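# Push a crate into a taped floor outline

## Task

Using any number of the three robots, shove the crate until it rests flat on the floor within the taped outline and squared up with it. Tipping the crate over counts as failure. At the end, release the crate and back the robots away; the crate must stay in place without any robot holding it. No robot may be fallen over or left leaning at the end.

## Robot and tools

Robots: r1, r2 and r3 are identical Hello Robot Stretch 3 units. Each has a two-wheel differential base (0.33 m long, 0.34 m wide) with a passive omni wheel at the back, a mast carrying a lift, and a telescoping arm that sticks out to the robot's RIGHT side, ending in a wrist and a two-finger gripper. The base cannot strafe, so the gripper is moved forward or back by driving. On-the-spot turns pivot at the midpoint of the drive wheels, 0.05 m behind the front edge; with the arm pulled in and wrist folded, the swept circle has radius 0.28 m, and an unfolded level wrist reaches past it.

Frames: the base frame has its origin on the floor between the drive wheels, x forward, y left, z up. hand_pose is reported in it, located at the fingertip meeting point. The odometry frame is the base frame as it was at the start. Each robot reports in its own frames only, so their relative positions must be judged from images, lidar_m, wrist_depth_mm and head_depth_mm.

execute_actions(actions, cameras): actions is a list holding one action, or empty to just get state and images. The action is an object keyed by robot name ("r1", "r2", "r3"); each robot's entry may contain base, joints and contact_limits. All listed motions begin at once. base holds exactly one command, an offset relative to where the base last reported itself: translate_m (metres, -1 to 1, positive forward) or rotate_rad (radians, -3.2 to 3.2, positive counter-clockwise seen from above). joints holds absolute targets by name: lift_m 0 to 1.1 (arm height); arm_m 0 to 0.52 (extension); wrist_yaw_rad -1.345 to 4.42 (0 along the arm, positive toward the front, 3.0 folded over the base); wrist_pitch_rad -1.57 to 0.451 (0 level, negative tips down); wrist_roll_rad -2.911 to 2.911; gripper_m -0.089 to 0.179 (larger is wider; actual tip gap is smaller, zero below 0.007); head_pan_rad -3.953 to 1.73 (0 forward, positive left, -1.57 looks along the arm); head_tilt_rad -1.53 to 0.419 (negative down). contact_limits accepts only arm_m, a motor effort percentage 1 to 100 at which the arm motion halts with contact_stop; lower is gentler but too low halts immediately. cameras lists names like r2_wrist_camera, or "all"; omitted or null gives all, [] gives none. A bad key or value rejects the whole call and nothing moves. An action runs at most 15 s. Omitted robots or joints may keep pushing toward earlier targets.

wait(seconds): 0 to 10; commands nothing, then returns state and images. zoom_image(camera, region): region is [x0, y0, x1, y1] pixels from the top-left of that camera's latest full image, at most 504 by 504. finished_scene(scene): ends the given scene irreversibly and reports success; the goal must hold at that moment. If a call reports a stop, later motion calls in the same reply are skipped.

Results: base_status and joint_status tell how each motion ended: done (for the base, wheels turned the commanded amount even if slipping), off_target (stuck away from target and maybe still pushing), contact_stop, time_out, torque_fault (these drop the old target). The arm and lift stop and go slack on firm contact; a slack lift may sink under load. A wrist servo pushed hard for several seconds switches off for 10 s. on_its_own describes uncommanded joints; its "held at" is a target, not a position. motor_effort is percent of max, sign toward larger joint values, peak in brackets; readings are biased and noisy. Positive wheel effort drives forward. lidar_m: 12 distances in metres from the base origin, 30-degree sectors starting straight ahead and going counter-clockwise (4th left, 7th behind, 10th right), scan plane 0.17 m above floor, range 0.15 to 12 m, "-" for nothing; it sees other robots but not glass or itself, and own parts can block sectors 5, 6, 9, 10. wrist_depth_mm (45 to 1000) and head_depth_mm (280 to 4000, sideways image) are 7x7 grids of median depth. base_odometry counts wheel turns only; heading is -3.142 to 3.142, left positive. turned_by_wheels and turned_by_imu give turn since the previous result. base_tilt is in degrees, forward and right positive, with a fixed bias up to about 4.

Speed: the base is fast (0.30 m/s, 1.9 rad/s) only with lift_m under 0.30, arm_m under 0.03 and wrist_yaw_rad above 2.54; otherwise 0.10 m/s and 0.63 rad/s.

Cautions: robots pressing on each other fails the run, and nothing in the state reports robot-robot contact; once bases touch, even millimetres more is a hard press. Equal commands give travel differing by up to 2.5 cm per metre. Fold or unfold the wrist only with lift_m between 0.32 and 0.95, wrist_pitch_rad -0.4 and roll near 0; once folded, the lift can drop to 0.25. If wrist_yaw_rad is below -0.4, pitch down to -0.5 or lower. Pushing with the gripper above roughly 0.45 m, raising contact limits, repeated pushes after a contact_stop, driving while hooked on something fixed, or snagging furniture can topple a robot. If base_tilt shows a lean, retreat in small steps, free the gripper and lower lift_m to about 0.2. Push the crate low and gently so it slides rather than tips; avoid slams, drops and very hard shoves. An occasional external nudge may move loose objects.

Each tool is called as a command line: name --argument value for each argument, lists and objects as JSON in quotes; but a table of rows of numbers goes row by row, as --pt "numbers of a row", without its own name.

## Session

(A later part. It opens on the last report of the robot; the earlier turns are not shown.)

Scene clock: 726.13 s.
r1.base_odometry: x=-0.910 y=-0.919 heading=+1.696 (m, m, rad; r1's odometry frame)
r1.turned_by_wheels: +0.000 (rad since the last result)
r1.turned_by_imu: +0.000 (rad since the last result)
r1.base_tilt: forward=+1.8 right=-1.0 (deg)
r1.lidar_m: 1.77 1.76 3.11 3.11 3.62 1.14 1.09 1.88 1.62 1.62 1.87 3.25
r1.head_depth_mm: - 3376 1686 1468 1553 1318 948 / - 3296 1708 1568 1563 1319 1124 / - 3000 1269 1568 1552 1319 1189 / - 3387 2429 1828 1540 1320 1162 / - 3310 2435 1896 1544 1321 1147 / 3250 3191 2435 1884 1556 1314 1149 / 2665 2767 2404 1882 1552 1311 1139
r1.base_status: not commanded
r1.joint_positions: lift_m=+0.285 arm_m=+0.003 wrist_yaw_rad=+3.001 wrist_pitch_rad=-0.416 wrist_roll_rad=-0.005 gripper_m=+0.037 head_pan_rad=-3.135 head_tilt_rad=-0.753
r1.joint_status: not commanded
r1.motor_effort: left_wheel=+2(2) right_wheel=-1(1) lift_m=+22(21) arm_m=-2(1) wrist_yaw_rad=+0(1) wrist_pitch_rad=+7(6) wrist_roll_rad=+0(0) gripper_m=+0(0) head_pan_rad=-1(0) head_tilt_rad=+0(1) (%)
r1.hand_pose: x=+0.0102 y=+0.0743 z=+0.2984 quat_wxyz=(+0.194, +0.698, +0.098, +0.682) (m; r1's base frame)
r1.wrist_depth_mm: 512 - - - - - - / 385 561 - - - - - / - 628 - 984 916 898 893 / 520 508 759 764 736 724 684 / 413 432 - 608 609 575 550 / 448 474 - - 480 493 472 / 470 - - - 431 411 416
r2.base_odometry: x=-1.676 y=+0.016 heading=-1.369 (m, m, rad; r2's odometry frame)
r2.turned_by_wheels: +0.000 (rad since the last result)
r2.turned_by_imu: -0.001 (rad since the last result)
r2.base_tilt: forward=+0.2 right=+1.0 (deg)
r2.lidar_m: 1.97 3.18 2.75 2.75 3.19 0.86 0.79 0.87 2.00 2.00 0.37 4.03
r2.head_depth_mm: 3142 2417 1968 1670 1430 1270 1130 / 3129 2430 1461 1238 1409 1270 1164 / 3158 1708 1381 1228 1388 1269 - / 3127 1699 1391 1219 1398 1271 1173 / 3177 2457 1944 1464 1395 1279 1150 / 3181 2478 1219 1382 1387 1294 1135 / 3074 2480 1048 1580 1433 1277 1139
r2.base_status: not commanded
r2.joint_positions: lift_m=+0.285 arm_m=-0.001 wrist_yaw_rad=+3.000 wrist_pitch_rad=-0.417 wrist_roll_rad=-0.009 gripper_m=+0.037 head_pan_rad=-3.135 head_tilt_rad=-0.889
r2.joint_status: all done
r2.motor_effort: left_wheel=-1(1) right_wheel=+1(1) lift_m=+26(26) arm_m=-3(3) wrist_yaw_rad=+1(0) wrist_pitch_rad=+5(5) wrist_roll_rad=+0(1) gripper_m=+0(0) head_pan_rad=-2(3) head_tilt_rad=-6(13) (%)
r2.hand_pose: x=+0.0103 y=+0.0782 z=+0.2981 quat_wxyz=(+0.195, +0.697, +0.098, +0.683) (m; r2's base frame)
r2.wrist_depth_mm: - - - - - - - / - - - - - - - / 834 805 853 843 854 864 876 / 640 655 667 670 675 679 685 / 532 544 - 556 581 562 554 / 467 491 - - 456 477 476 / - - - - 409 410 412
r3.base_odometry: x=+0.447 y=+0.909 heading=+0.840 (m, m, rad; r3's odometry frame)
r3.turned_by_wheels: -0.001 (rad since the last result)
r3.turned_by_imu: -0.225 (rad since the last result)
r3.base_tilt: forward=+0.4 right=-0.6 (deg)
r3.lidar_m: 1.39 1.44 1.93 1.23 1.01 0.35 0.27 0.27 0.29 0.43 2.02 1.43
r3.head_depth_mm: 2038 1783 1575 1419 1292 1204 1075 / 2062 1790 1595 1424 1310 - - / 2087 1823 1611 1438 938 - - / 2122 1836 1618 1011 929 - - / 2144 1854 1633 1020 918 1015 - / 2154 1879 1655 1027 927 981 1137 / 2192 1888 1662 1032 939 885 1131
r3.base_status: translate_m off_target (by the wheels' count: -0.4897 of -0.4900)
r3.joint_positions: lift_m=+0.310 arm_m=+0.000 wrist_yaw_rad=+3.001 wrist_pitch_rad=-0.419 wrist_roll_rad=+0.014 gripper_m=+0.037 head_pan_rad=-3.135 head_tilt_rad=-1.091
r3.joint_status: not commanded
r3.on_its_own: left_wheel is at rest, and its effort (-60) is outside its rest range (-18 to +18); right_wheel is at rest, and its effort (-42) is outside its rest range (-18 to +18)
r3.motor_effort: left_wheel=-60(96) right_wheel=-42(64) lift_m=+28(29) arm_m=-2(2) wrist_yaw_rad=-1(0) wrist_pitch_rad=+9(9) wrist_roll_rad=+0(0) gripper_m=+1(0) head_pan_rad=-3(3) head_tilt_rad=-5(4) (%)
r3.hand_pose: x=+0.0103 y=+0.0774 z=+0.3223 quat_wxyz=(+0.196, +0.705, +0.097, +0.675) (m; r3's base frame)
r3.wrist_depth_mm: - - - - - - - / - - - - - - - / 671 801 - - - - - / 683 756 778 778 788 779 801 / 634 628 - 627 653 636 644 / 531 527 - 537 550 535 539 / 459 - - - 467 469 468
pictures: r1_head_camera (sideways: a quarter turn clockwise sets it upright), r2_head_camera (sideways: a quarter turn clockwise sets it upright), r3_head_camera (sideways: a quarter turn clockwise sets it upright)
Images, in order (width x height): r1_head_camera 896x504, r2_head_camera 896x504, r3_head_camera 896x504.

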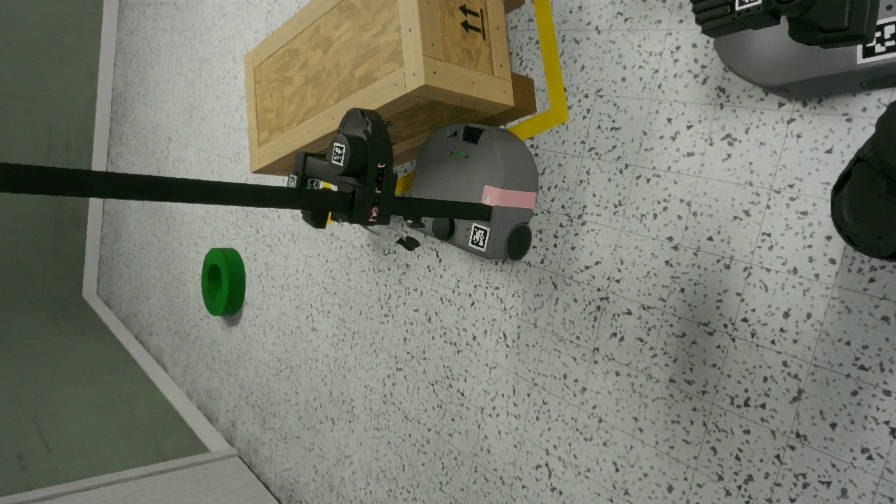

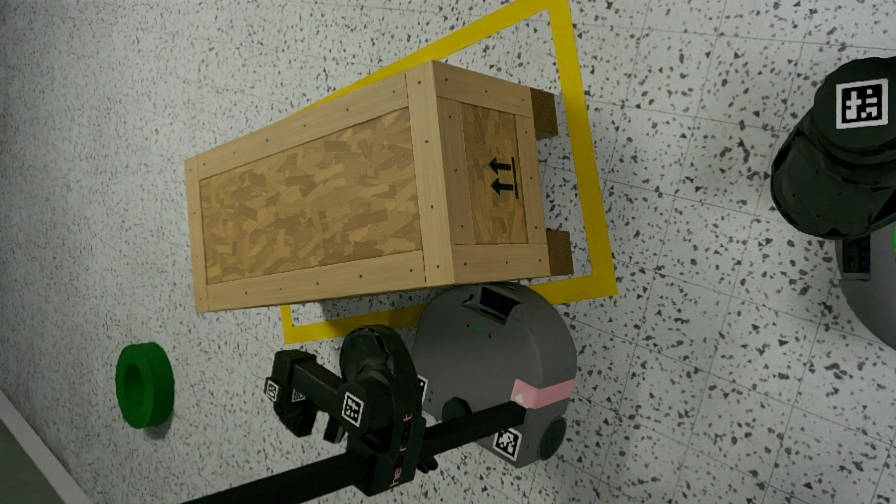

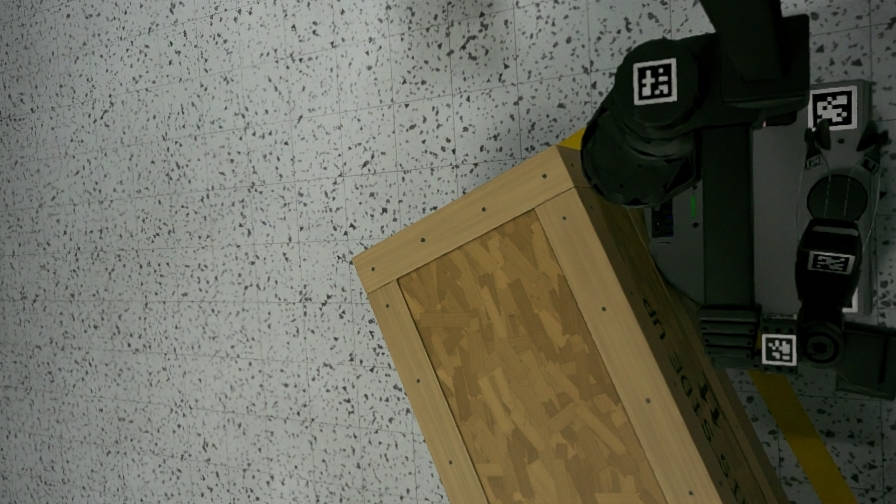

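execute_actions --actions '[{"r3":{"base":{"translate_m":-0.055}}}]' --cameras '[]'

execute_actions --actions '[{"r3":{"base":{"translate_m":0.55},"joints":{"lift_m":0.285,"head_pan_rad":-2.7,"head_tilt_rad":-0.95}}}]' --cameras '["r3_head_camera","r1_head_camera","r2_head_camera"]'

Scene clock: 737.33 s.
r1.base_odometry: x=-0.910 y=-0.919 heading=+1.696 (m, m, rad; r1's odometry frame)
r1.turned_by_wheels: +0.000 (rad since the last result)
r1.turned_by_imu: +0.000 (rad since the last result)
r1.base_tilt: forward=+1.9 right=-1.0 (deg)
r1.lidar_m: 1.77 1.76 3.10 3.10 3.60 1.15 1.08 1.88 1.62 1.62 1.88 3.21
r1.head_depth_mm: - 3426 1715 1471 1560 1323 950 / - 3388 1689 1598 1560 1319 1124 / - 3046 1369 1554 1564 1317 1195 / - 3390 2452 1885 1555 1321 1160 / - 3371 2448 1891 1561 1315 1147 / 3214 3191 2425 1881 1555 1314 1144 / 2650 2771 2415 1876 1532 1311 1143
r1.base_status: not commanded
r1.joint_positions: lift_m=+0.285 arm_m=+0.003 wrist_yaw_rad=+3.001 wrist_pitch_rad=-0.416 wrist_roll_rad=-0.005 gripper_m=+0.037 head_pan_rad=-3.135 head_tilt_rad=-0.753
r1.joint_status: not commanded
r1.motor_effort: left_wheel=+1(0) right_wheel=+0(0) lift_m=+20(20) arm_m=-2(2) wrist_yaw_rad=-1(1) wrist_pitch_rad=+7(6) wrist_roll_rad=+0(0) gripper_m=+0(0) head_pan_rad=-1(0) head_tilt_rad=+1(0) (%)
r1.hand_pose: x=+0.0102 y=+0.0743 z=+0.2984 quat_wxyz=(+0.194, +0.698, +0.098, +0.682) (m; r1's base frame)
r1.wrist_depth_mm: 504 - - - - - - / 386 560 - - - - - / - 629 - 981 973 903 886 / 510 495 773 761 740 718 681 / 421 429 - 601 601 573 558 / 447 475 - - 483 485 471 / 456 - - - 423 414 406
r2.base_odometry: x=-1.676 y=+0.016 heading=-1.369 (m, m, rad; r2's odometry frame)
r2.turned_by_wheels: +0.000 (rad since the last result)
r2.turned_by_imu: -0.001 (rad since the last result)
r2.base_tilt: forward=+0.3 right=+1.0 (deg)
r2.lidar_m: 1.97 3.16 2.75 2.76 3.19 0.86 0.78 0.84 2.00 2.00 0.37 4.07
r2.head_depth_mm: 3134 2427 1951 1541 1421 1261 1128 / 3147 2449 1379 1248 1412 1260 1169 / 3148 1708 1390 1225 1384 1270 - / 3195 1725 1392 1258 1407 1272 1174 / 3193 2451 1508 1436 1372 1268 1153 / 3156 2473 1242 1205 1389 1276 1135 / 3081 884 1845 1643 1456 1274 1139
r2.base_status: not commanded
r2.joint_positions: lift_m=+0.285 arm_m=-0.001 wrist_yaw_rad=+3.000 wrist_pitch_rad=-0.417 wrist_roll_rad=-0.009 gripper_m=+0.037 head_pan_rad=-3.135 head_tilt_rad=-0.889
r2.joint_status: not commanded
r2.motor_effort: left_wheel=-1(0) right_wheel=+2(2) lift_m=+27(26) arm_m=-2(2) wrist_yaw_rad=+1(0) wrist_pitch_rad=+5(5) wrist_roll_rad=+1(1) gripper_m=+0(0) head_pan_rad=-3(3) head_tilt_rad=-5(4) (%)
r2.hand_pose: x=+0.0103 y=+0.0782 z=+0.2981 quat_wxyz=(+0.195, +0.697, +0.098, +0.683) (m; r2's base frame)
r2.wrist_depth_mm: - - - - - - - / - - - - - - - / 829 811 867 835 850 870 876 / 655 653 669 663 678 684 684 / 539 540 - 545 568 552 569 / 458 490 - - 461 476 478 / - - - - 409 410 410
r3.base_odometry: x=+0.411 y=+0.868 heading=+0.839 (m, m, rad; r3's odometry frame)
r3.turned_by_wheels: -0.001 (rad since the last result)
r3.turned_by_imu: +0.021 (rad since the last result)
r3.base_tilt: forward=+0.4 right=-0.6 (deg)
r3.lidar_m: 1.44 1.49 2.04 1.15 0.98 3.43 0.27 0.27 0.28 0.40 2.05 1.47
r3.head_depth_mm: 2042 1785 1577 1416 1286 1204 1078 / 2053 1802 1600 1426 1313 - - / 2097 1804 1600 1439 946 - - / 2115 1831 1627 1007 931 - - / 2130 1838 1631 1020 926 984 - / 2153 1876 1657 1026 930 930 1132 / 2173 1891 1665 1034 933 877 1117
r3.base_status: translate_m off_target (by the wheels' count: -0.0547 of -0.0550)
r3.joint_positions: lift_m=+0.310 arm_m=+0.000 wrist_yaw_rad=+3.001 wrist_pitch_rad=-0.419 wrist_roll_rad=+0.014 gripper_m=+0.037 head_pan_rad=-3.135 head_tilt_rad=-1.091
r3.joint_status: not commanded
r3.on_its_own: left_wheel is at rest, and its effort (-55) is outside its rest range (-18 to +18); right_wheel is at rest, and its effort (-36) is outside its rest range (-18 to +18)
r3.motor_effort: left_wheel=-55(76) right_wheel=-36(74) lift_m=+27(27) arm_m=-2(2) wrist_yaw_rad=+0(1) wrist_pitch_rad=+9(9) wrist_roll_rad=+0(0) gripper_m=+0(1) head_pan_rad=-3(2) head_tilt_rad=-4(4) (%)
r3.hand_pose: x=+0.0103 y=+0.0774 z=+0.3223 quat_wxyz=(+0.196, +0.705, +0.097, +0.675) (m; r3's base frame)
r3.wrist_depth_mm: - - - - - - - / - - - - - - - / 684 704 - - - - - / 664 723 774 767 792 777 806 / 635 630 - 629 670 637 638 / 529 535 - 537 551 536 546 / 461 - - - 460 468 469
pictures: none
No camera images: the call's "cameras" was empty. Leave "cameras" out to get every camera's image.

Scene clock: 741.07 s.
r1.base_odometry: x=-0.910 y=-0.919 heading=+1.696 (m, m, rad; r1's odometry frame)
r1.turned_by_wheels: +0.000 (rad since the last result)
r1.turned_by_imu: +0.000 (rad since the last result)
r1.base_tilt: forward=+1.9 right=-1.0 (deg)
r1.lidar_m: 1.77 1.76 3.12 3.11 3.61 1.16 1.41 1.26 1.62 1.62 1.88 3.23
r1.head_depth_mm: - 3361 1704 1467 1554 1316 950 / - 3409 1782 1688 1559 1327 1128 / - 3411 2170 1881 1571 1320 1195 / - 3402 2452 1895 1554 1318 1164 / - 3392 2352 1738 1553 1323 1140 / 3267 3205 1404 1678 1557 1315 1153 / 2521 2615 2365 1887 1561 1316 1140
r1.base_status: not commanded
r1.joint_positions: lift_m=+0.285 arm_m=+0.003 wrist_yaw_rad=+3.001 wrist_pitch_rad=-0.416 wrist_roll_rad=-0.005 gripper_m=+0.037 head_pan_rad=-3.135 head_tilt_rad=-0.753
r1.joint_status: not commanded
r1.motor_effort: left_wheel=+1(1) right_wheel=+0(1) lift_m=+21(21) arm_m=-2(1) wrist_yaw_rad=+0(2) wrist_pitch_rad=+6(7) wrist_roll_rad=+0(0) gripper_m=+0(0) head_pan_rad=-1(0) head_tilt_rad=+1(0) (%)
r1.hand_pose: x=+0.0102 y=+0.0743 z=+0.2984 quat_wxyz=(+0.194, +0.698, +0.098, +0.682) (m; r1's base frame)
r1.wrist_depth_mm: 509 - - - - - - / 379 546 - - - - - / - 621 - - 977 915 895 / 509 510 756 746 748 714 692 / 415 436 - 599 617 577 564 / 453 480 - - 487 479 477 / 457 - - - 425 419 409
r2.base_odometry: x=-1.676 y=+0.016 heading=-1.369 (m, m, rad; r2's odometry frame)
r2.turned_by_wheels: +0.000 (rad since the last result)
r2.turned_by_imu: -0.001 (rad since the last result)
r2.base_tilt: forward=+0.2 right=+0.8 (deg)
r2.lidar_m: 1.96 3.17 2.76 2.75 3.18 0.86 0.78 1.23 2.00 2.00 0.37 4.05
r2.head_depth_mm: 3133 2426 1978 1547 1433 1265 1131 / 3151 2423 1385 1248 1402 1264 1164 / 3125 1708 1390 1220 1384 1273 - / 3177 1722 1381 1252 1416 1277 1173 / 3191 2451 1935 1675 1446 1276 1151 / 3203 2481 2001 1673 1460 1276 1140 / 3084 2466 2003 1645 1459 1287 1138
r2.base_status: not commanded
r2.joint_positions: lift_m=+0.285 arm_m=-0.001 wrist_yaw_rad=+3.000 wrist_pitch_rad=-0.417 wrist_roll_rad=-0.009 gripper_m=+0.037 head_pan_rad=-3.135 head_tilt_rad=-0.889
r2.joint_status: not commanded
r2.motor_effort: left_wheel=-1(1) right_wheel=+2(2) lift_m=+26(26) arm_m=-3(3) wrist_yaw_rad=+0(0) wrist_pitch_rad=+5(5) wrist_roll_rad=+0(1) gripper_m=+0(0) head_pan_rad=-4(3) head_tilt_rad=-4(4) (%)
r2.hand_pose: x=+0.0103 y=+0.0782 z=+0.2981 quat_wxyz=(+0.195, +0.697, +0.098, +0.683) (m; r2's base frame)
r2.wrist_depth_mm: - - - - - - - / - - - - - - - / 825 822 837 860 868 871 892 / 661 663 662 668 679 676 684 / 536 541 - 548 563 562 556 / 463 490 - - 459 472 476 / - - - - 410 414 413
r3.base_odometry: x=+0.778 y=+1.278 heading=+0.839 (m, m, rad; r3's odometry frame)
r3.turned_by_wheels: +0.000 (rad since the last result)
r3.turned_by_imu: -0.002 (rad since the last result)
r3.base_tilt: forward=+0.5 right=-0.5 (deg)
r3.lidar_m: 0.89 0.93 1.27 3.48 1.39 1.36 0.77 0.75 0.79 3.50 1.25 0.93
r3.head_depth_mm: 2641 2147 1248 1239 1368 1235 - / 2672 2162 1265 1226 1374 1238 - / 2722 2196 1278 1227 1379 1235 - / 2781 2236 1298 1209 1396 1242 - / 2822 2235 1314 1206 1407 1257 1147 / 2855 2280 1322 1214 1396 1264 1138 / 2911 2310 1918 1612 1429 1268 1142
r3.base_status: done
r3.joint_positions: lift_m=+0.285 arm_m=+0.000 wrist_yaw_rad=+3.001 wrist_pitch_rad=-0.419 wrist_roll_rad=+0.014 gripper_m=+0.037 head_pan_rad=-2.707 head_tilt_rad=-0.951
r3.joint_status: all done
r3.motor_effort: left_wheel=+0(42) right_wheel=+0(31) lift_m=+21(22) arm_m=-2(2) wrist_yaw_rad=-2(1) wrist_pitch_rad=+9(9) wrist_roll_rad=+0(0) gripper_m=+0(1) head_pan_rad=+4(39) head_tilt_rad=+1(15) (%)
r3.hand_pose: x=+0.0103 y=+0.0774 z=+0.2976 quat_wxyz=(+0.196, +0.705, +0.097, +0.675) (m; r3's base frame)
r3.wrist_depth_mm: - - - - - - 927 / 927 - - - - - 922 / 944 911 947 966 950 954 887 / 730 726 739 736 734 736 760 / 595 593 - 595 625 604 603 / 506 505 - 525 527 509 511 / 447 - - - 440 444 443
pictures: r1_head_camera (sideways: a quarter turn clockwise sets it upright), r2_head_camera (sideways: a quarter turn clockwise sets it upright), r3_head_camera (sideways: a quarter turn clockwise sets it upright)
Images, in order (width x height): r1_head_camera 896x504, r2_head_camera 896x504, r3_head_camera 896x504.

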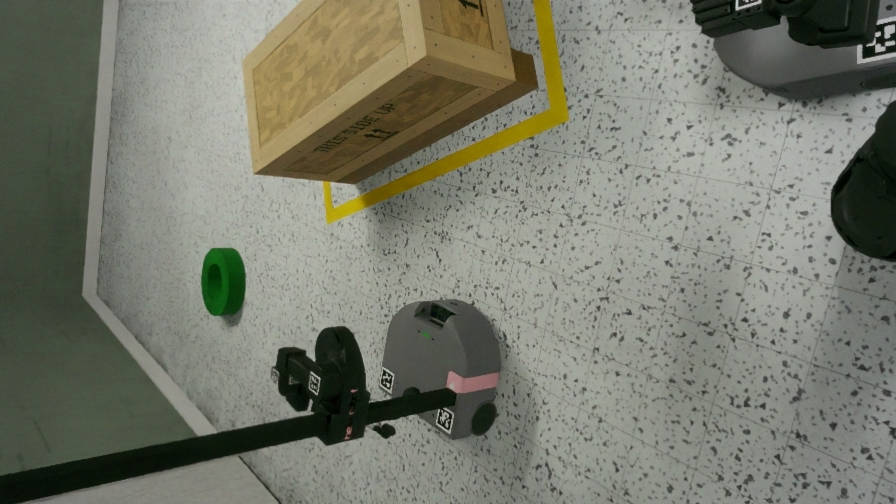

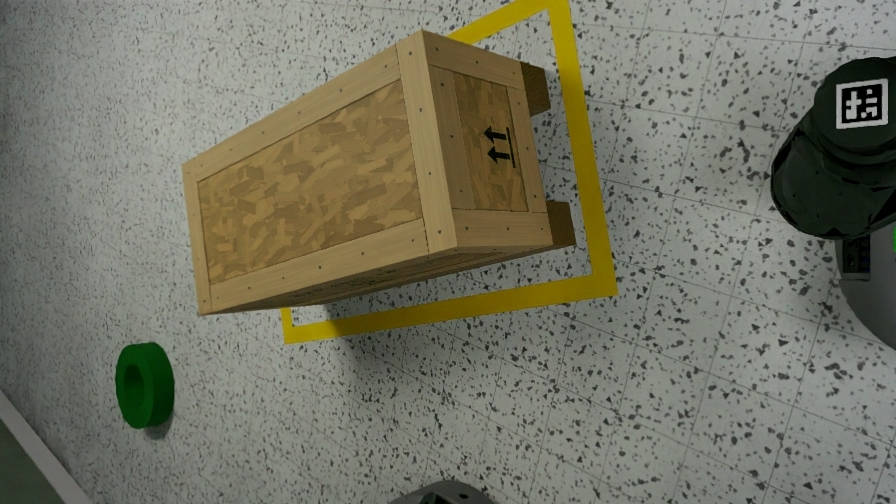

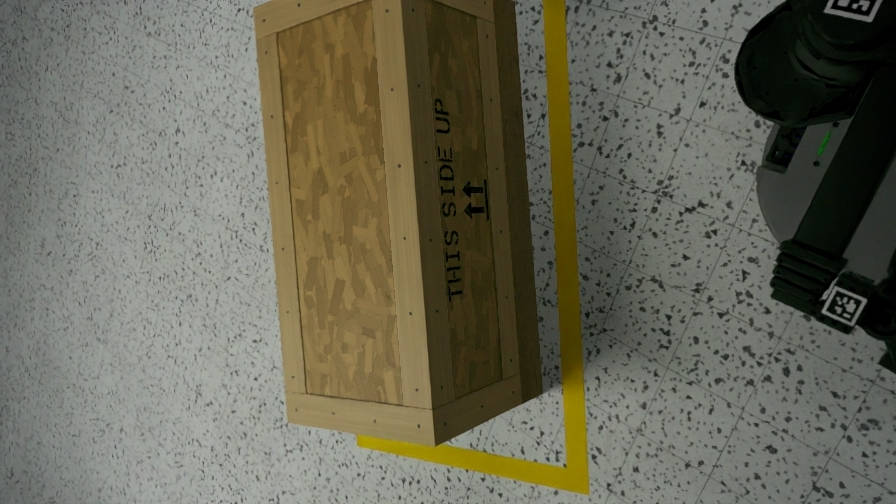

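finished_scene --scene 1

The scene is finished: the task was done.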